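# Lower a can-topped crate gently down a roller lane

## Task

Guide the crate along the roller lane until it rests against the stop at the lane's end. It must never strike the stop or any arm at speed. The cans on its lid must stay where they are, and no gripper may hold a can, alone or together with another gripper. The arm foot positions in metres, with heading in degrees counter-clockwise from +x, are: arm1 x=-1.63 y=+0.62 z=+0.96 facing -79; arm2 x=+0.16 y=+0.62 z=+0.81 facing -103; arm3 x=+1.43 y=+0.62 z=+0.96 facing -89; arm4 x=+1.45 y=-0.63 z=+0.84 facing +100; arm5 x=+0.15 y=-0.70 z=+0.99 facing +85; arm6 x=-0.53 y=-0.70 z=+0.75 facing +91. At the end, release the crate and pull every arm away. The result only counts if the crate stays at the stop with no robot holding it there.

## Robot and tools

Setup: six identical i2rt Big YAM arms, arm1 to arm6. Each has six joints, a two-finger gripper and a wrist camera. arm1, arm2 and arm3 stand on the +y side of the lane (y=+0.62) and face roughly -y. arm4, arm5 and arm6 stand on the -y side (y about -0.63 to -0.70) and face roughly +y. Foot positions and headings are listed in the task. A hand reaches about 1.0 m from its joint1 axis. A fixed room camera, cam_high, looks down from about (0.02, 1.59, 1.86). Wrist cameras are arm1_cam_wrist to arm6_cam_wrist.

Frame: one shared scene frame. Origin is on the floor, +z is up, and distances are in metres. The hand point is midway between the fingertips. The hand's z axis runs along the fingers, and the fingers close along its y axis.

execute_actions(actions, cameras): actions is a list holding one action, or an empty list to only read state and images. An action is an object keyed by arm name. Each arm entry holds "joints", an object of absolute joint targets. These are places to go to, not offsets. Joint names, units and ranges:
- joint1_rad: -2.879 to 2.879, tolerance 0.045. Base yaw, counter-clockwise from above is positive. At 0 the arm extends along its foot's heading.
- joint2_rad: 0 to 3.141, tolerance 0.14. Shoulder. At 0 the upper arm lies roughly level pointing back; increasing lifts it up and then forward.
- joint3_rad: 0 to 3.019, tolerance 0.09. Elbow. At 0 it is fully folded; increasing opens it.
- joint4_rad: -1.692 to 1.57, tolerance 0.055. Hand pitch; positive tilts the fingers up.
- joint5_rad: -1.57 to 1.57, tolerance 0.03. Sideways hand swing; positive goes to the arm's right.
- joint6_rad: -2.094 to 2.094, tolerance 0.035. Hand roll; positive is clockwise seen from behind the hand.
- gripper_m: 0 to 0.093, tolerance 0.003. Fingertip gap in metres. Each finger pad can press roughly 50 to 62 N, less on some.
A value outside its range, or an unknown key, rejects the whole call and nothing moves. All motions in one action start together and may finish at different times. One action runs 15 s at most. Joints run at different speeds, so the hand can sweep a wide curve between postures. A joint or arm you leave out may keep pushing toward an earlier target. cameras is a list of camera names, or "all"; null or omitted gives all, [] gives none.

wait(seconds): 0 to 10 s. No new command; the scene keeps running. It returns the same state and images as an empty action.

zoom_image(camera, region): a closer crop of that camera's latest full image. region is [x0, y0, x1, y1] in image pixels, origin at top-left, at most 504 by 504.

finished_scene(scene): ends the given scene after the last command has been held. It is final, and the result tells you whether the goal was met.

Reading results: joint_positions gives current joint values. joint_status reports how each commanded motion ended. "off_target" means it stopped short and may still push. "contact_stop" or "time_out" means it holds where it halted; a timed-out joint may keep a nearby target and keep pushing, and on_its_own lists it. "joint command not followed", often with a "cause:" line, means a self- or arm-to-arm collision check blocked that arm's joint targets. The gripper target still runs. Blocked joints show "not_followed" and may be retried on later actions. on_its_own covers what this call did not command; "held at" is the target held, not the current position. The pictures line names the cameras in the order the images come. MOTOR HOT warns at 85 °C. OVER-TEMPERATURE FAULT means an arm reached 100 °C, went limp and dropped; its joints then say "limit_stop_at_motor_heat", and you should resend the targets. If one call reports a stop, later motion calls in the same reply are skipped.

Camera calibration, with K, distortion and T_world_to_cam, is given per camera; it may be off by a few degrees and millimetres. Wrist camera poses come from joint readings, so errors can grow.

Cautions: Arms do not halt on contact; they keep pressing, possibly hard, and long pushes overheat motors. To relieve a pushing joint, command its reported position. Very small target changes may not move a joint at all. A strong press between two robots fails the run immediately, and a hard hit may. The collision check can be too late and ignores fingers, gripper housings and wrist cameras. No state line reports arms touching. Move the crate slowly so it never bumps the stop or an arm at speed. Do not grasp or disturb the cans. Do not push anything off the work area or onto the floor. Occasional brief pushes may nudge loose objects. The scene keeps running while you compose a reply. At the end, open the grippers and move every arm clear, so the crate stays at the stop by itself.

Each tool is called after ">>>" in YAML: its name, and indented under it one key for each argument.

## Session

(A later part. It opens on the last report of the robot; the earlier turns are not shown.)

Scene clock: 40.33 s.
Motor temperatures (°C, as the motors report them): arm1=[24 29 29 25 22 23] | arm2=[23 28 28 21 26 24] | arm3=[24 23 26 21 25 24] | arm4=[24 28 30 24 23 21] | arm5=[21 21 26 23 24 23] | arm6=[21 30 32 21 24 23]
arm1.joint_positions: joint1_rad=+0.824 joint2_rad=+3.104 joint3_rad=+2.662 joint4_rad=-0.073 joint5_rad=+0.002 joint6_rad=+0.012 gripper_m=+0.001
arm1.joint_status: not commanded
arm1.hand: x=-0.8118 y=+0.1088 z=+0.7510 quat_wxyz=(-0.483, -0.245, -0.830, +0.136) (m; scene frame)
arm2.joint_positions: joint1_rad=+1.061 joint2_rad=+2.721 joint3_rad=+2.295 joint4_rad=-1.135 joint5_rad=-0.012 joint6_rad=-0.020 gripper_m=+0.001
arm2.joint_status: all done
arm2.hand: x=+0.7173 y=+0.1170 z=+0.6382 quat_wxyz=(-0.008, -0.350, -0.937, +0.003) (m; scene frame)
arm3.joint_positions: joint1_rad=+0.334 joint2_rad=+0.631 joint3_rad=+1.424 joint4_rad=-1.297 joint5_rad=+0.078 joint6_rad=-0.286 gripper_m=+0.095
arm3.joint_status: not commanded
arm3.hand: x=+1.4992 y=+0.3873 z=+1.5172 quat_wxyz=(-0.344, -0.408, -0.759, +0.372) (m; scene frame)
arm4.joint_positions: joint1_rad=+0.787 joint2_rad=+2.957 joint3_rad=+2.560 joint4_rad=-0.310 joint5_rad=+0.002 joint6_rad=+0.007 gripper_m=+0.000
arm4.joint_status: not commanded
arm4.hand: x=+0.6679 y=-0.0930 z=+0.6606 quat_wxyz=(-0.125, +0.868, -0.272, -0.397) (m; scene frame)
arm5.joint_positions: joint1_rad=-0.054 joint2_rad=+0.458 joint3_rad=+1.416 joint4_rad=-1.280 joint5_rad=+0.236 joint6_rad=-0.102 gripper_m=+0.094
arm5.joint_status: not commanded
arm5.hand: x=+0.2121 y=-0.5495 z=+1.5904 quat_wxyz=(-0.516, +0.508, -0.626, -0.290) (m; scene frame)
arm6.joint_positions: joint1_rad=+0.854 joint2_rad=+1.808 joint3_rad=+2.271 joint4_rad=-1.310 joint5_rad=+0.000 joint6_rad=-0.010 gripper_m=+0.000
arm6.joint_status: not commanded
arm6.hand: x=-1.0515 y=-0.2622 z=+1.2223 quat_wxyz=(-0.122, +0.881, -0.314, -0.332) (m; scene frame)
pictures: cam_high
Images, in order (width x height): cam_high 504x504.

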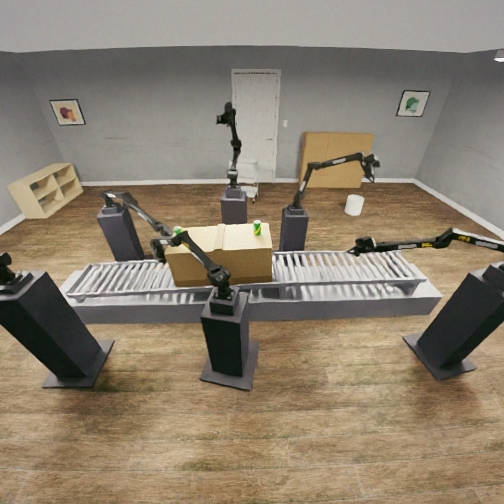

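>>> execute_actions:
  actions:
    - {"arm2":{"joints":{"joint1_rad":1.3,"joint2_rad":2.0}}}
  cameras: []

>>> execute_actions:
  actions:
    - {"arm4":{"joints":{"joint1_rad":0.74,"joint2_rad":2.85,"joint3_rad":2.45,"joint4_rad":-0.55}}}
  cameras: []

>>> execute_actions:
  actions:
    - {"arm4":{"joints":{"joint1_rad":0.66,"joint2_rad":2.78,"joint3_rad":2.32,"joint4_rad":-0.85}}}
  cameras: []

>>> execute_actions:
  actions:
    - {"arm4":{"joints":{"joint1_rad":0.56,"joint4_rad":-1.1}}}
  cameras: []

>>> execute_actions:
  actions:
    - {"arm4":{"joints":{"joint1_rad":0.42,"joint2_rad":2.65,"joint3_rad":2.0,"joint4_rad":-0.92}}}
  cameras: []

>>> execute_actions:
  actions:
    - {"arm4":{"joints":{"joint1_rad":0.27,"joint2_rad":2.53,"joint3_rad":1.65,"joint4_rad":-0.69}}}
  cameras: []

>>> execute_actions:
  actions:
    - {"arm4":{"joints":{"joint1_rad":0.1}}}
  cameras: ["cam_high"]

>>> execute_actions:
  actions:
    - {"arm4":{"joints":{"joint1_rad":-0.07}}}
  cameras: []

>>> execute_actions:
  actions:
    - {"arm4":{"joints":{"joint1_rad":-0.23}}}
  cameras: []

>>> execute_actions:
  actions:
    - {"arm4":{"joints":{"joint1_rad":-0.38}}}
  cameras: []

>>> execute_actions:
  actions:
    - {"arm4":{"joints":{"joint1_rad":-0.52}}}
  cameras: []

>>> execute_actions:
  actions:
    - {"arm4":{"joints":{"joint1_rad":-0.66}}}
  cameras: ["cam_high"]

Scene clock: 47.97 s.
Motor temperatures (°C, as the motors report them): arm1=[24 29 30 25 22 23] | arm2=[23 28 29 21 26 24] | arm3=[24 23 26 21 25 24] | arm4=[24 28 31 24 23 21] | arm5=[21 21 26 23 24 23] | arm6=[21 30 32 21 24 23]
arm1.joint_positions: joint1_rad=+0.824 joint2_rad=+3.104 joint3_rad=+2.662 joint4_rad=-0.073 joint5_rad=+0.002 joint6_rad=+0.012 gripper_m=+0.001
arm1.joint_status: not commanded
arm1.hand: x=-0.8118 y=+0.1088 z=+0.7510 quat_wxyz=(-0.483, -0.245, -0.830, +0.136) (m; scene frame)
arm2.joint_positions: joint1_rad=+1.296 joint2_rad=+2.014 joint3_rad=+2.312 joint4_rad=-1.153 joint5_rad=+0.000 joint6_rad=-0.007 gripper_m=+0.001
arm2.joint_status: all done
arm2.hand: x=+0.8421 y=+0.2523 z=+1.1870 quat_wxyz=(-0.340, -0.226, -0.908, +0.094) (m; scene frame)
arm3.joint_positions: joint1_rad=+0.334 joint2_rad=+0.631 joint3_rad=+1.424 joint4_rad=-1.297 joint5_rad=+0.078 joint6_rad=-0.286 gripper_m=+0.095
arm3.joint_status: not commanded
arm3.hand: x=+1.4992 y=+0.3873 z=+1.5172 quat_wxyz=(-0.344, -0.408, -0.759, +0.372) (m; scene frame)
arm4.joint_positions: joint1_rad=+0.787 joint2_rad=+2.957 joint3_rad=+2.560 joint4_rad=-0.310 joint5_rad=+0.002 joint6_rad=+0.007 gripper_m=+0.000
arm4.joint_status: not commanded
arm4.hand: x=+0.6679 y=-0.0930 z=+0.6606 quat_wxyz=(-0.125, +0.868, -0.272, -0.397) (m; scene frame)
arm5.joint_positions: joint1_rad=-0.054 joint2_rad=+0.458 joint3_rad=+1.416 joint4_rad=-1.280 joint5_rad=+0.236 joint6_rad=-0.102 gripper_m=+0.094
arm5.joint_status: not commanded
arm5.hand: x=+0.2121 y=-0.5495 z=+1.5904 quat_wxyz=(-0.516, +0.508, -0.626, -0.290) (m; scene frame)
arm6.joint_positions: joint1_rad=+0.854 joint2_rad=+1.808 joint3_rad=+2.271 joint4_rad=-1.310 joint5_rad=+0.000 joint6_rad=-0.010 gripper_m=+0.000
arm6.joint_status: not commanded
arm6.hand: x=-1.0515 y=-0.2622 z=+1.2223 quat_wxyz=(-0.122, +0.881, -0.314, -0.332) (m; scene frame)
pictures: none
No camera images: the call's "cameras" was empty. Leave "cameras" out to get every camera's image.

Scene clock: 49.30 s.
Motor temperatures (°C, as the motors report them): arm1=[24 29 30 25 22 23] | arm2=[23 28 29 21 26 24] | arm3=[24 23 26 21 25 24] | arm4=[24 28 31 24 23 21] | arm5=[21 21 26 23 24 23] | arm6=[21 30 32 21 24 23]
arm1.joint_positions: joint1_rad=+0.824 joint2_rad=+3.104 joint3_rad=+2.662 joint4_rad=-0.073 joint5_rad=+0.002 joint6_rad=+0.012 gripper_m=+0.001
arm1.joint_status: not commanded
arm1.hand: x=-0.8118 y=+0.1088 z=+0.7510 quat_wxyz=(-0.483, -0.245, -0.830, +0.136) (m; scene frame)
arm2.joint_positions: joint1_rad=+1.296 joint2_rad=+2.014 joint3_rad=+2.312 joint4_rad=-1.153 joint5_rad=+0.000 joint6_rad=-0.007 gripper_m=+0.001
arm2.joint_status: not commanded
arm2.hand: x=+0.8421 y=+0.2523 z=+1.1870 quat_wxyz=(-0.340, -0.226, -0.908, +0.094) (m; scene frame)
arm3.joint_positions: joint1_rad=+0.334 joint2_rad=+0.631 joint3_rad=+1.424 joint4_rad=-1.297 joint5_rad=+0.078 joint6_rad=-0.286 gripper_m=+0.095
arm3.joint_status: not commanded
arm3.hand: x=+1.4992 y=+0.3873 z=+1.5172 quat_wxyz=(-0.344, -0.408, -0.759, +0.372) (m; scene frame)
arm4.joint_positions: joint1_rad=+0.685 joint2_rad=+2.849 joint3_rad=+2.436 joint4_rad=-0.552 joint5_rad=+0.003 joint6_rad=+0.022 gripper_m=+0.000
arm4.joint_status: joint1_rad off_target (ended at +0.685, target +0.740); the others done
arm4.hand: x=+0.7661 y=-0.0501 z=+0.6551 quat_wxyz=(-0.102, +0.893, -0.339, -0.277) (m; scene frame)
arm5.joint_positions: joint1_rad=-0.054 joint2_rad=+0.458 joint3_rad=+1.416 joint4_rad=-1.280 joint5_rad=+0.236 joint6_rad=-0.102 gripper_m=+0.094
arm5.joint_status: not commanded
arm5.hand: x=+0.2121 y=-0.5495 z=+1.5904 quat_wxyz=(-0.516, +0.508, -0.626, -0.290) (m; scene frame)
arm6.joint_positions: joint1_rad=+0.854 joint2_rad=+1.808 joint3_rad=+2.271 joint4_rad=-1.310 joint5_rad=+0.000 joint6_rad=-0.010 gripper_m=+0.000
arm6.joint_status: not commanded
arm6.hand: x=-1.0515 y=-0.2622 z=+1.2223 quat_wxyz=(-0.122, +0.881, -0.314, -0.332) (m; scene frame)
pictures: none
No camera images: the call's "cameras" was empty. Leave "cameras" out to get every camera's image.

Scene clock: 50.90 s.
Motor temperatures (°C, as the motors report them): arm1=[24 29 30 25 22 23] | arm2=[23 28 29 21 25 24] | arm3=[24 23 26 21 25 24] | arm4=[24 28 30 24 23 21] | arm5=[21 21 26 23 24 23] | arm6=[21 30 32 21 24 23]
arm1.joint_positions: joint1_rad=+0.824 joint2_rad=+3.104 joint3_rad=+2.662 joint4_rad=-0.073 joint5_rad=+0.002 joint6_rad=+0.012 gripper_m=+0.001
arm1.joint_status: not commanded
arm1.hand: x=-0.8118 y=+0.1088 z=+0.7510 quat_wxyz=(-0.483, -0.245, -0.830, +0.136) (m; scene frame)
arm2.joint_positions: joint1_rad=+1.296 joint2_rad=+2.014 joint3_rad=+2.312 joint4_rad=-1.153 joint5_rad=+0.000 joint6_rad=-0.007 gripper_m=+0.001
arm2.joint_status: not commanded
arm2.hand: x=+0.8421 y=+0.2523 z=+1.1870 quat_wxyz=(-0.340, -0.226, -0.908, +0.094) (m; scene frame)
arm3.joint_positions: joint1_rad=+0.334 joint2_rad=+0.631 joint3_rad=+1.424 joint4_rad=-1.297 joint5_rad=+0.078 joint6_rad=-0.286 gripper_m=+0.095
arm3.joint_status: not commanded
arm3.hand: x=+1.4992 y=+0.3873 z=+1.5172 quat_wxyz=(-0.344, -0.408, -0.759, +0.372) (m; scene frame)
arm4.joint_positions: joint1_rad=+0.560 joint2_rad=+2.786 joint3_rad=+2.282 joint4_rad=-0.878 joint5_rad=+0.006 joint6_rad=+0.033 gripper_m=+0.000
arm4.joint_status: joint1_rad off_target (ended at +0.560, target +0.660); the others done
arm4.hand: x=+0.9211 y=-0.0530 z=+0.6089 quat_wxyz=(-0.041, +0.905, -0.416, -0.082) (m; scene frame)
arm5.joint_positions: joint1_rad=-0.054 joint2_rad=+0.458 joint3_rad=+1.416 joint4_rad=-1.280 joint5_rad=+0.236 joint6_rad=-0.102 gripper_m=+0.094
arm5.joint_status: not commanded
arm5.hand: x=+0.2121 y=-0.5495 z=+1.5904 quat_wxyz=(-0.516, +0.508, -0.626, -0.290) (m; scene frame)
arm6.joint_positions: joint1_rad=+0.854 joint2_rad=+1.808 joint3_rad=+2.271 joint4_rad=-1.310 joint5_rad=+0.000 joint6_rad=-0.010 gripper_m=+0.000
arm6.joint_status: not commanded
arm6.hand: x=-1.0515 y=-0.2622 z=+1.2223 quat_wxyz=(-0.122, +0.881, -0.314, -0.332) (m; scene frame)
pictures: none
No camera images: the call's "cameras" was empty. Leave "cameras" out to get every camera's image.

Scene clock: 52.43 s.
Motor temperatures (°C, as the motors report them): arm1=[24 30 30 25 22 23] | arm2=[23 28 29 21 25 24] | arm3=[24 23 26 21 25 24] | arm4=[24 28 30 24 23 21] | arm5=[21 21 26 23 24 23] | arm6=[21 30 33 21 24 23]
arm1.joint_positions: joint1_rad=+0.824 joint2_rad=+3.104 joint3_rad=+2.662 joint4_rad=-0.073 joint5_rad=+0.002 joint6_rad=+0.012 gripper_m=+0.001
arm1.joint_status: not commanded
arm1.hand: x=-0.8118 y=+0.1088 z=+0.7510 quat_wxyz=(-0.483, -0.245, -0.830, +0.136) (m; scene frame)
arm2.joint_positions: joint1_rad=+1.296 joint2_rad=+2.014 joint3_rad=+2.312 joint4_rad=-1.153 joint5_rad=+0.000 joint6_rad=-0.007 gripper_m=+0.001
arm2.joint_status: not commanded
arm2.hand: x=+0.8421 y=+0.2523 z=+1.1870 quat_wxyz=(-0.340, -0.226, -0.908, +0.094) (m; scene frame)
arm3.joint_positions: joint1_rad=+0.334 joint2_rad=+0.631 joint3_rad=+1.424 joint4_rad=-1.297 joint5_rad=+0.078 joint6_rad=-0.286 gripper_m=+0.095
arm3.joint_status: not commanded
arm3.hand: x=+1.4992 y=+0.3873 z=+1.5172 quat_wxyz=(-0.344, -0.408, -0.759, +0.372) (m; scene frame)
arm4.joint_positions: joint1_rad=+0.473 joint2_rad=+2.791 joint3_rad=+2.282 joint4_rad=-1.116 joint5_rad=+0.002 joint6_rad=+0.015 gripper_m=+0.000
arm4.joint_status: joint1_rad off_target (ended at +0.473, target +0.560); the others done
arm4.hand: x=+1.0090 y=-0.0577 z=+0.6021 quat_wxyz=(+0.009, +0.893, -0.449, +0.029) (m; scene frame)
arm5.joint_positions: joint1_rad=-0.054 joint2_rad=+0.458 joint3_rad=+1.416 joint4_rad=-1.280 joint5_rad=+0.236 joint6_rad=-0.102 gripper_m=+0.094
arm5.joint_status: not commanded
arm5.hand: x=+0.2121 y=-0.5495 z=+1.5904 quat_wxyz=(-0.516, +0.508, -0.626, -0.290) (m; scene frame)
arm6.joint_positions: joint1_rad=+0.854 joint2_rad=+1.808 joint3_rad=+2.271 joint4_rad=-1.310 joint5_rad=+0.000 joint6_rad=-0.010 gripper_m=+0.000
arm6.joint_status: not commanded
arm6.hand: x=-1.0515 y=-0.2622 z=+1.2223 quat_wxyz=(-0.122, +0.881, -0.314, -0.332) (m; scene frame)
pictures: none
No camera images: the call's "cameras" was empty. Leave "cameras" out to get every camera's image.

Scene clock: 54.27 s.
Motor temperatures (°C, as the motors report them): arm1=[24 30 30 25 22 23] | arm2=[23 28 30 21 25 24] | arm3=[24 23 26 21 25 24] | arm4=[24 28 30 24 23 21] | arm5=[21 21 26 23 24 23] | arm6=[21 30 33 21 24 23]
arm1.joint_positions: joint1_rad=+0.824 joint2_rad=+3.104 joint3_rad=+2.662 joint4_rad=-0.073 joint5_rad=+0.002 joint6_rad=+0.012 gripper_m=+0.001
arm1.joint_status: not commanded
arm1.hand: x=-0.8118 y=+0.1088 z=+0.7510 quat_wxyz=(-0.483, -0.245, -0.830, +0.136) (m; scene frame)
arm2.joint_positions: joint1_rad=+1.296 joint2_rad=+2.014 joint3_rad=+2.312 joint4_rad=-1.153 joint5_rad=+0.000 joint6_rad=-0.007 gripper_m=+0.001
arm2.joint_status: not commanded
arm2.hand: x=+0.8421 y=+0.2523 z=+1.1870 quat_wxyz=(-0.340, -0.226, -0.908, +0.094) (m; scene frame)
arm3.joint_positions: joint1_rad=+0.334 joint2_rad=+0.631 joint3_rad=+1.424 joint4_rad=-1.297 joint5_rad=+0.078 joint6_rad=-0.286 gripper_m=+0.095
arm3.joint_status: not commanded
arm3.hand: x=+1.4992 y=+0.3873 z=+1.5172 quat_wxyz=(-0.344, -0.408, -0.759, +0.372) (m; scene frame)
arm4.joint_positions: joint1_rad=+0.269 joint2_rad=+2.637 joint3_rad=+1.964 joint4_rad=-0.933 joint5_rad=-0.002 joint6_rad=+0.013 gripper_m=+0.000
arm4.joint_status: joint1_rad off_target (ended at +0.269, target +0.420); the others done
arm4.hand: x=+1.1529 y=-0.0214 z=+0.6085 quat_wxyz=(+0.008, +0.843, -0.537, +0.018) (m; scene frame)
arm5.joint_positions: joint1_rad=-0.054 joint2_rad=+0.458 joint3_rad=+1.416 joint4_rad=-1.280 joint5_rad=+0.236 joint6_rad=-0.102 gripper_m=+0.094
arm5.joint_status: not commanded
arm5.hand: x=+0.2121 y=-0.5495 z=+1.5904 quat_wxyz=(-0.516, +0.508, -0.626, -0.290) (m; scene frame)
arm6.joint_positions: joint1_rad=+0.854 joint2_rad=+1.808 joint3_rad=+2.271 joint4_rad=-1.310 joint5_rad=+0.000 joint6_rad=-0.010 gripper_m=+0.000
arm6.joint_status: not commanded
arm6.hand: x=-1.0515 y=-0.2622 z=+1.2223 quat_wxyz=(-0.122, +0.881, -0.314, -0.332) (m; scene frame)
pictures: none
No camera images: the call's "cameras" was empty. Leave "cameras" out to get every camera's image.

Scene clock: 56.03 s.
Motor temperatures (°C, as the motors report them): arm1=[24 30 30 25 22 23] | arm2=[23 28 30 21 25 24] | arm3=[24 23 27 21 25 24] | arm4=[24 28 30 24 23 21] | arm5=[21 21 26 23 24 23] | arm6=[21 30 33 21 24 23]
arm1.joint_positions: joint1_rad=+0.824 joint2_rad=+3.104 joint3_rad=+2.662 joint4_rad=-0.073 joint5_rad=+0.002 joint6_rad=+0.012 gripper_m=+0.001
arm1.joint_status: not commanded
arm1.hand: x=-0.8118 y=+0.1088 z=+0.7510 quat_wxyz=(-0.483, -0.245, -0.830, +0.136) (m; scene frame)
arm2.joint_positions: joint1_rad=+1.296 joint2_rad=+2.014 joint3_rad=+2.312 joint4_rad=-1.153 joint5_rad=+0.000 joint6_rad=-0.007 gripper_m=+0.001
arm2.joint_status: not commanded
arm2.hand: x=+0.8421 y=+0.2523 z=+1.1870 quat_wxyz=(-0.340, -0.226, -0.908, +0.094) (m; scene frame)
arm3.joint_positions: joint1_rad=+0.334 joint2_rad=+0.631 joint3_rad=+1.424 joint4_rad=-1.297 joint5_rad=+0.078 joint6_rad=-0.286 gripper_m=+0.095
arm3.joint_status: not commanded
arm3.hand: x=+1.4992 y=+0.3873 z=+1.5172 quat_wxyz=(-0.344, -0.408, -0.759, +0.372) (m; scene frame)
arm4.joint_positions: joint1_rad=+0.130 joint2_rad=+2.524 joint3_rad=+1.613 joint4_rad=-0.703 joint5_rad=-0.002 joint6_rad=+0.013 gripper_m=+0.000
arm4.joint_status: joint1_rad off_target (ended at +0.129, target +0.270); the others done
arm4.hand: x=+1.2657 y=-0.0647 z=+0.5867 quat_wxyz=(+0.011, +0.804, -0.594, +0.020) (m; scene frame)
arm5.joint_positions: joint1_rad=-0.054 joint2_rad=+0.458 joint3_rad=+1.416 joint4_rad=-1.280 joint5_rad=+0.236 joint6_rad=-0.102 gripper_m=+0.094
arm5.joint_status: not commanded
arm5.hand: x=+0.2121 y=-0.5495 z=+1.5904 quat_wxyz=(-0.516, +0.508, -0.626, -0.290) (m; scene frame)
arm6.joint_positions: joint1_rad=+0.854 joint2_rad=+1.808 joint3_rad=+2.271 joint4_rad=-1.310 joint5_rad=+0.000 joint6_rad=-0.010 gripper_m=+0.000
arm6.joint_status: not commanded
arm6.hand: x=-1.0515 y=-0.2622 z=+1.2223 quat_wxyz=(-0.122, +0.881, -0.314, -0.332) (m; scene frame)
pictures: none
No camera images: the call's "cameras" was empty. Leave "cameras" out to get every camera's image.

Scene clock: 57.80 s.
Motor temperatures (°C, as the motors report them): arm1=[24 30 30 25 22 23] | arm2=[23 28 30 21 25 24] | arm3=[24 23 27 21 25 24] | arm4=[24 28 30 24 23 21] | arm5=[21 21 26 23 24 23] | arm6=[21 30 33 21 24 23]
arm1.joint_positions: joint1_rad=+0.824 joint2_rad=+3.104 joint3_rad=+2.662 joint4_rad=-0.073 joint5_rad=+0.002 joint6_rad=+0.012 gripper_m=+0.001
arm1.joint_status: not commanded
arm1.hand: x=-0.8118 y=+0.1088 z=+0.7510 quat_wxyz=(-0.483, -0.245, -0.830, +0.136) (m; scene frame)
arm2.joint_positions: joint1_rad=+1.296 joint2_rad=+2.014 joint3_rad=+2.312 joint4_rad=-1.153 joint5_rad=+0.000 joint6_rad=-0.007 gripper_m=+0.001
arm2.joint_status: not commanded
arm2.hand: x=+0.8421 y=+0.2523 z=+1.1870 quat_wxyz=(-0.340, -0.226, -0.908, +0.094) (m; scene frame)
arm3.joint_positions: joint1_rad=+0.334 joint2_rad=+0.631 joint3_rad=+1.424 joint4_rad=-1.297 joint5_rad=+0.078 joint6_rad=-0.286 gripper_m=+0.095
arm3.joint_status: not commanded
arm3.hand: x=+1.4992 y=+0.3873 z=+1.5172 quat_wxyz=(-0.344, -0.408, -0.759, +0.372) (m; scene frame)
arm4.joint_positions: joint1_rad=-0.037 joint2_rad=+2.532 joint3_rad=+1.613 joint4_rad=-0.717 joint5_rad=+0.040 joint6_rad=+0.013 gripper_m=+0.000
arm4.joint_status: joint1_rad off_target (ended at -0.037, target +0.100)
arm4.hand: x=+1.3700 y=-0.0478 z=+0.5830 quat_wxyz=(+0.003, +0.752, -0.658, +0.041) (m; scene frame)
arm5.joint_positions: joint1_rad=-0.054 joint2_rad=+0.458 joint3_rad=+1.416 joint4_rad=-1.280 joint5_rad=+0.236 joint6_rad=-0.102 gripper_m=+0.094
arm5.joint_status: not commanded
arm5.hand: x=+0.2121 y=-0.5495 z=+1.5904 quat_wxyz=(-0.516, +0.508, -0.626, -0.290) (m; scene frame)
arm6.joint_positions: joint1_rad=+0.854 joint2_rad=+1.808 joint3_rad=+2.271 joint4_rad=-1.310 joint5_rad=+0.000 joint6_rad=-0.010 gripper_m=+0.000
arm6.joint_status: not commanded
arm6.hand: x=-1.0515 y=-0.2622 z=+1.2223 quat_wxyz=(-0.122, +0.881, -0.314, -0.332) (m; scene frame)
pictures: cam_high
Images, in order (width x height): cam_high 504x504.

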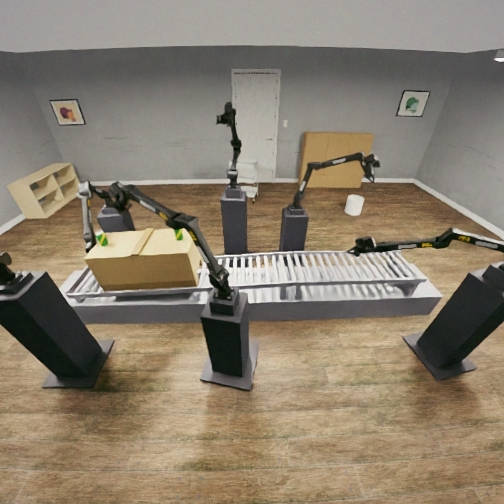

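Scene clock: 59.57 s.
Motor temperatures (°C, as the motors report them): arm1=[24 30 30 25 22 23] | arm2=[23 28 30 21 25 24] | arm3=[24 23 27 21 25 24] | arm4=[24 28 30 24 23 21] | arm5=[21 21 26 23 24 23] | arm6=[21 30 33 21 24 23]
arm1.joint_positions: joint1_rad=+0.824 joint2_rad=+3.104 joint3_rad=+2.662 joint4_rad=-0.073 joint5_rad=+0.002 joint6_rad=+0.012 gripper_m=+0.001
arm1.joint_status: not commanded
arm1.hand: x=-0.8118 y=+0.1088 z=+0.7510 quat_wxyz=(-0.483, -0.245, -0.830, +0.136) (m; scene frame)
arm2.joint_positions: joint1_rad=+1.296 joint2_rad=+2.014 joint3_rad=+2.312 joint4_rad=-1.153 joint5_rad=+0.000 joint6_rad=-0.007 gripper_m=+0.001
arm2.joint_status: not commanded
arm2.hand: x=+0.8421 y=+0.2523 z=+1.1870 quat_wxyz=(-0.340, -0.226, -0.908, +0.094) (m; scene frame)
arm3.joint_positions: joint1_rad=+0.334 joint2_rad=+0.631 joint3_rad=+1.424 joint4_rad=-1.297 joint5_rad=+0.078 joint6_rad=-0.286 gripper_m=+0.095
arm3.joint_status: not commanded
arm3.hand: x=+1.4992 y=+0.3873 z=+1.5172 quat_wxyz=(-0.344, -0.408, -0.759, +0.372) (m; scene frame)
arm4.joint_positions: joint1_rad=-0.206 joint2_rad=+2.537 joint3_rad=+1.613 joint4_rad=-0.706 joint5_rad=+0.049 joint6_rad=-0.024 gripper_m=+0.000
arm4.joint_status: joint1_rad off_target (ended at -0.206, target -0.070)
arm4.hand: x=+1.4707 y=-0.0425 z=+0.5807 quat_wxyz=(+0.002, +0.707, -0.706, +0.041) (m; scene frame)
arm5.joint_positions: joint1_rad=-0.054 joint2_rad=+0.458 joint3_rad=+1.416 joint4_rad=-1.280 joint5_rad=+0.236 joint6_rad=-0.102 gripper_m=+0.094
arm5.joint_status: not commanded
arm5.hand: x=+0.2121 y=-0.5495 z=+1.5904 quat_wxyz=(-0.516, +0.508, -0.626, -0.290) (m; scene frame)
arm6.joint_positions: joint1_rad=+0.854 joint2_rad=+1.808 joint3_rad=+2.271 joint4_rad=-1.310 joint5_rad=+0.000 joint6_rad=-0.010 gripper_m=+0.000
arm6.joint_status: not commanded
arm6.hand: x=-1.0515 y=-0.2622 z=+1.2223 quat_wxyz=(-0.122, +0.881, -0.314, -0.332) (m; scene frame)
pictures: none
No camera images: the call's "cameras" was empty. Leave "cameras" out to get every camera's image.

Scene clock: 61.27 s.
Motor temperatures (°C, as the motors report them): arm1=[24 30 30 25 22 23] | arm2=[23 28 30 21 25 24] | arm3=[24 23 27 21 25 24] | arm4=[24 28 30 24 23 21] | arm5=[21 21 26 23 24 23] | arm6=[21 30 33 21 24 23]
arm1.joint_positions: joint1_rad=+0.824 joint2_rad=+3.104 joint3_rad=+2.662 joint4_rad=-0.073 joint5_rad=+0.002 joint6_rad=+0.012 gripper_m=+0.001
arm1.joint_status: not commanded
arm1.hand: x=-0.8118 y=+0.1088 z=+0.7510 quat_wxyz=(-0.483, -0.245, -0.830, +0.136) (m; scene frame)
arm2.joint_positions: joint1_rad=+1.296 joint2_rad=+2.014 joint3_rad=+2.312 joint4_rad=-1.153 joint5_rad=+0.000 joint6_rad=-0.007 gripper_m=+0.001
arm2.joint_status: not commanded
arm2.hand: x=+0.8421 y=+0.2523 z=+1.1870 quat_wxyz=(-0.340, -0.226, -0.908, +0.094) (m; scene frame)
arm3.joint_positions: joint1_rad=+0.334 joint2_rad=+0.631 joint3_rad=+1.424 joint4_rad=-1.297 joint5_rad=+0.078 joint6_rad=-0.286 gripper_m=+0.095
arm3.joint_status: not commanded
arm3.hand: x=+1.4992 y=+0.3873 z=+1.5172 quat_wxyz=(-0.344, -0.408, -0.759, +0.372) (m; scene frame)
arm4.joint_positions: joint1_rad=-0.353 joint2_rad=+2.541 joint3_rad=+1.613 joint4_rad=-0.687 joint5_rad=+0.051 joint6_rad=-0.026 gripper_m=+0.000
arm4.joint_status: joint1_rad off_target (ended at -0.353, target -0.230)
arm4.hand: x=+1.5572 y=-0.0492 z=+0.5790 quat_wxyz=(-0.002, +0.654, -0.756, +0.036) (m; scene frame)
arm5.joint_positions: joint1_rad=-0.054 joint2_rad=+0.458 joint3_rad=+1.416 joint4_rad=-1.280 joint5_rad=+0.236 joint6_rad=-0.102 gripper_m=+0.094
arm5.joint_status: not commanded
arm5.hand: x=+0.2121 y=-0.5495 z=+1.5904 quat_wxyz=(-0.516, +0.508, -0.626, -0.290) (m; scene frame)
arm6.joint_positions: joint1_rad=+0.854 joint2_rad=+1.808 joint3_rad=+2.271 joint4_rad=-1.310 joint5_rad=+0.000 joint6_rad=-0.010 gripper_m=+0.000
arm6.joint_status: not commanded
arm6.hand: x=-1.0515 y=-0.2622 z=+1.2223 quat_wxyz=(-0.122, +0.881, -0.314, -0.332) (m; scene frame)
pictures: none
No camera images: the call's "cameras" was empty. Leave "cameras" out to get every camera's image.

Scene clock: 62.93 s.
Motor temperatures (°C, as the motors report them): arm1=[24 30 31 25 22 23] | arm2=[22 28 30 21 25 24] | arm3=[24 23 27 21 25 24] | arm4=[24 28 29 24 23 21] | arm5=[21 21 26 23 24 23] | arm6=[21 30 33 21 24 23]
arm1.joint_positions: joint1_rad=+0.824 joint2_rad=+3.104 joint3_rad=+2.662 joint4_rad=-0.073 joint5_rad=+0.002 joint6_rad=+0.012 gripper_m=+0.001
arm1.joint_status: not commanded
arm1.hand: x=-0.8118 y=+0.1088 z=+0.7510 quat_wxyz=(-0.483, -0.245, -0.830, +0.136) (m; scene frame)
arm2.joint_positions: joint1_rad=+1.296 joint2_rad=+2.014 joint3_rad=+2.312 joint4_rad=-1.153 joint5_rad=+0.000 joint6_rad=-0.007 gripper_m=+0.001
arm2.joint_status: not commanded
arm2.hand: x=+0.8421 y=+0.2523 z=+1.1870 quat_wxyz=(-0.340, -0.226, -0.908, +0.094) (m; scene frame)
arm3.joint_positions: joint1_rad=+0.334 joint2_rad=+0.631 joint3_rad=+1.424 joint4_rad=-1.297 joint5_rad=+0.078 joint6_rad=-0.286 gripper_m=+0.095
arm3.joint_status: not commanded
arm3.hand: x=+1.4992 y=+0.3873 z=+1.5172 quat_wxyz=(-0.344, -0.408, -0.759, +0.372) (m; scene frame)
arm4.joint_positions: joint1_rad=-0.500 joint2_rad=+2.543 joint3_rad=+1.633 joint4_rad=-0.669 joint5_rad=+0.051 joint6_rad=-0.019 gripper_m=+0.000
arm4.joint_status: joint1_rad off_target (ended at -0.499, target -0.380)
arm4.hand: x=+1.6454 y=-0.0577 z=+0.5829 quat_wxyz=(-0.015, +0.593, -0.804, +0.025) (m; scene frame)
arm5.joint_positions: joint1_rad=-0.054 joint2_rad=+0.458 joint3_rad=+1.416 joint4_rad=-1.280 joint5_rad=+0.236 joint6_rad=-0.102 gripper_m=+0.094
arm5.joint_status: not commanded
arm5.hand: x=+0.2121 y=-0.5495 z=+1.5904 quat_wxyz=(-0.516, +0.508, -0.626, -0.290) (m; scene frame)
arm6.joint_positions: joint1_rad=+0.854 joint2_rad=+1.808 joint3_rad=+2.271 joint4_rad=-1.310 joint5_rad=+0.000 joint6_rad=-0.010 gripper_m=+0.000
arm6.joint_status: not commanded
arm6.hand: x=-1.0515 y=-0.2622 z=+1.2223 quat_wxyz=(-0.122, +0.881, -0.314, -0.332) (m; scene frame)
pictures: none
No camera images: the call's "cameras" was empty. Leave "cameras" out to get every camera's image.

Scene clock: 64.47 s.
Motor temperatures (°C, as the motors report them): arm1=[24 30 31 25 22 23] | arm2=[22 28 30 21 25 24] | arm3=[24 23 27 21 25 24] | arm4=[24 28 29 24 23 21] | arm5=[21 21 26 23 24 23] | arm6=[21 30 33 21 24 23]
arm1.joint_positions: joint1_rad=+0.824 joint2_rad=+3.104 joint3_rad=+2.662 joint4_rad=-0.073 joint5_rad=+0.002 joint6_rad=+0.012 gripper_m=+0.001
arm1.joint_status: not commanded
arm1.hand: x=-0.8118 y=+0.1088 z=+0.7510 quat_wxyz=(-0.483, -0.245, -0.830, +0.136) (m; scene frame)
arm2.joint_positions: joint1_rad=+1.296 joint2_rad=+2.014 joint3_rad=+2.312 joint4_rad=-1.153 joint5_rad=+0.000 joint6_rad=-0.007 gripper_m=+0.001
arm2.joint_status: not commanded
arm2.hand: x=+0.8421 y=+0.2523 z=+1.1870 quat_wxyz=(-0.340, -0.226, -0.908, +0.094) (m; scene frame)
arm3.joint_positions: joint1_rad=+0.334 joint2_rad=+0.631 joint3_rad=+1.424 joint4_rad=-1.297 joint5_rad=+0.078 joint6_rad=-0.286 gripper_m=+0.095
arm3.joint_status: not commanded
arm3.hand: x=+1.4992 y=+0.3873 z=+1.5172 quat_wxyz=(-0.344, -0.408, -0.759, +0.372) (m; scene frame)
arm4.joint_positions: joint1_rad=-0.593 joint2_rad=+2.542 joint3_rad=+1.648 joint4_rad=-0.672 joint5_rad=+0.026 joint6_rad=-0.009 gripper_m=+0.000
arm4.joint_status: joint1_rad off_target (ended at -0.593, target -0.520)
arm4.hand: x=+1.6971 y=-0.0699 z=+0.5874 quat_wxyz=(-0.012, +0.551, -0.834, +0.012) (m; scene frame)
arm5.joint_positions: joint1_rad=-0.054 joint2_rad=+0.458 joint3_rad=+1.416 joint4_rad=-1.280 joint5_rad=+0.236 joint6_rad=-0.102 gripper_m=+0.094
arm5.joint_status: not commanded
arm5.hand: x=+0.2121 y=-0.5495 z=+1.5904 quat_wxyz=(-0.516, +0.508, -0.626, -0.290) (m; scene frame)
arm6.joint_positions: joint1_rad=+0.854 joint2_rad=+1.808 joint3_rad=+2.271 joint4_rad=-1.310 joint5_rad=+0.000 joint6_rad=-0.010 gripper_m=+0.000
arm6.joint_status: not commanded
arm6.hand: x=-1.0515 y=-0.2622 z=+1.2223 quat_wxyz=(-0.122, +0.881, -0.314, -0.332) (m; scene frame)
pictures: none
No camera images: the call's "cameras" was empty. Leave "cameras" out to get every camera's image.

Scene clock: 65.67 s.
Motor temperatures (°C, as the motors report them): arm1=[24 30 31 25 22 23] | arm2=[22 28 30 21 25 24] | arm3=[24 23 27 21 25 24] | arm4=[24 28 29 24 23 21] | arm5=[21 21 26 23 24 23] | arm6=[21 30 33 21 24 23]
arm1.joint_positions: joint1_rad=+0.824 joint2_rad=+3.104 joint3_rad=+2.662 joint4_rad=-0.073 joint5_rad=+0.002 joint6_rad=+0.012 gripper_m=+0.001
arm1.joint_status: not commanded
arm1.hand: x=-0.8118 y=+0.1088 z=+0.7510 quat_wxyz=(-0.483, -0.245, -0.830, +0.136) (m; scene frame)
arm2.joint_positions: joint1_rad=+1.296 joint2_rad=+2.014 joint3_rad=+2.312 joint4_rad=-1.153 joint5_rad=+0.000 joint6_rad=-0.007 gripper_m=+0.001
arm2.joint_status: not commanded
arm2.hand: x=+0.8421 y=+0.2523 z=+1.1870 quat_wxyz=(-0.340, -0.226, -0.908, +0.094) (m; scene frame)
arm3.joint_positions: joint1_rad=+0.334 joint2_rad=+0.631 joint3_rad=+1.424 joint4_rad=-1.297 joint5_rad=+0.078 joint6_rad=-0.286 gripper_m=+0.095
arm3.joint_status: not commanded
arm3.hand: x=+1.4992 y=+0.3873 z=+1.5172 quat_wxyz=(-0.344, -0.408, -0.759, +0.372) (m; scene frame)
arm4.joint_positions: joint1_rad=-0.665 joint2_rad=+2.542 joint3_rad=+1.648 joint4_rad=-0.677 joint5_rad=+0.002 joint6_rad=-0.009 gripper_m=+0.000
arm4.joint_status: all done
arm4.hand: x=+1.7322 y=-0.0884 z=+0.5876 quat_wxyz=(-0.004, +0.521, -0.853, +0.003) (m; scene frame)
arm5.joint_positions: joint1_rad=-0.054 joint2_rad=+0.458 joint3_rad=+1.416 joint4_rad=-1.280 joint5_rad=+0.236 joint6_rad=-0.102 gripper_m=+0.094
arm5.joint_status: not commanded
arm5.hand: x=+0.2121 y=-0.5495 z=+1.5904 quat_wxyz=(-0.516, +0.508, -0.626, -0.290) (m; scene frame)
arm6.joint_positions: joint1_rad=+0.854 joint2_rad=+1.808 joint3_rad=+2.271 joint4_rad=-1.310 joint5_rad=+0.000 joint6_rad=-0.010 gripper_m=+0.000
arm6.joint_status: not commanded
arm6.hand: x=-1.0515 y=-0.2622 z=+1.2223 quat_wxyz=(-0.122, +0.881, -0.314, -0.332) (m; scene frame)
pictures: cam_high
Images, in order (width x height): cam_high 504x504.

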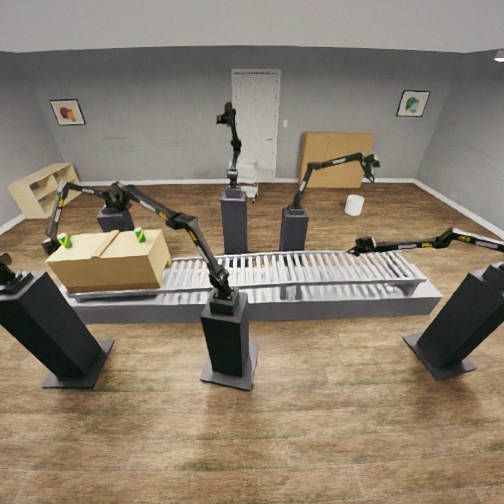

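>>> execute_actions:
  actions:
    - {"arm4":{"joints":{"joint1_rad":-1.0}}}
  cameras: []

>>> finished_scene:
  scene: 2

Scene clock: 68.37 s.
Motor temperatures (°C, as the motors report them): arm1=[24 30 31 25 22 23] | arm2=[22 28 30 21 25 24] | arm3=[24 23 27 21 25 24] | arm4=[24 28 29 24 23 21] | arm5=[21 21 26 23 24 23] | arm6=[21 30 33 21 24 23]
arm1.joint_positions: joint1_rad=+0.824 joint2_rad=+3.104 joint3_rad=+2.662 joint4_rad=-0.073 joint5_rad=+0.002 joint6_rad=+0.012 gripper_m=+0.001
arm1.joint_status: not commanded
arm1.hand: x=-0.8118 y=+0.1088 z=+0.7510 quat_wxyz=(-0.483, -0.245, -0.830, +0.136) (m; scene frame)
arm2.joint_positions: joint1_rad=+1.296 joint2_rad=+2.014 joint3_rad=+2.312 joint4_rad=-1.153 joint5_rad=+0.000 joint6_rad=-0.007 gripper_m=+0.001
arm2.joint_status: not commanded
arm2.hand: x=+0.8421 y=+0.2523 z=+1.1870 quat_wxyz=(-0.340, -0.226, -0.908, +0.094) (m; scene frame)
arm3.joint_positions: joint1_rad=+0.334 joint2_rad=+0.631 joint3_rad=+1.424 joint4_rad=-1.297 joint5_rad=+0.078 joint6_rad=-0.286 gripper_m=+0.095
arm3.joint_status: not commanded
arm3.hand: x=+1.4992 y=+0.3873 z=+1.5172 quat_wxyz=(-0.344, -0.408, -0.759, +0.372) (m; scene frame)
arm4.joint_positions: joint1_rad=-0.998 joint2_rad=+2.542 joint3_rad=+1.648 joint4_rad=-0.677 joint5_rad=+0.001 joint6_rad=-0.009 gripper_m=+0.000
arm4.joint_status: all done
arm4.hand: x=+1.8935 y=-0.2113 z=+0.5888 quat_wxyz=(-0.004, +0.372, -0.928, +0.002) (m; scene frame)
arm5.joint_positions: joint1_rad=-0.054 joint2_rad=+0.458 joint3_rad=+1.416 joint4_rad=-1.280 joint5_rad=+0.236 joint6_rad=-0.102 gripper_m=+0.094
arm5.joint_status: not commanded
arm5.hand: x=+0.2121 y=-0.5495 z=+1.5904 quat_wxyz=(-0.516, +0.508, -0.626, -0.290) (m; scene frame)
arm6.joint_positions: joint1_rad=+0.854 joint2_rad=+1.808 joint3_rad=+2.271 joint4_rad=-1.310 joint5_rad=+0.000 joint6_rad=-0.010 gripper_m=+0.000
arm6.joint_status: not commanded
arm6.hand: x=-1.0515 y=-0.2622 z=+1.2223 quat_wxyz=(-0.122, +0.881, -0.314, -0.332) (m; scene frame)
pictures: none
No camera images: the call's "cameras" was empty. Leave "cameras" out to get every camera's image.

The scene is finished: the task was done.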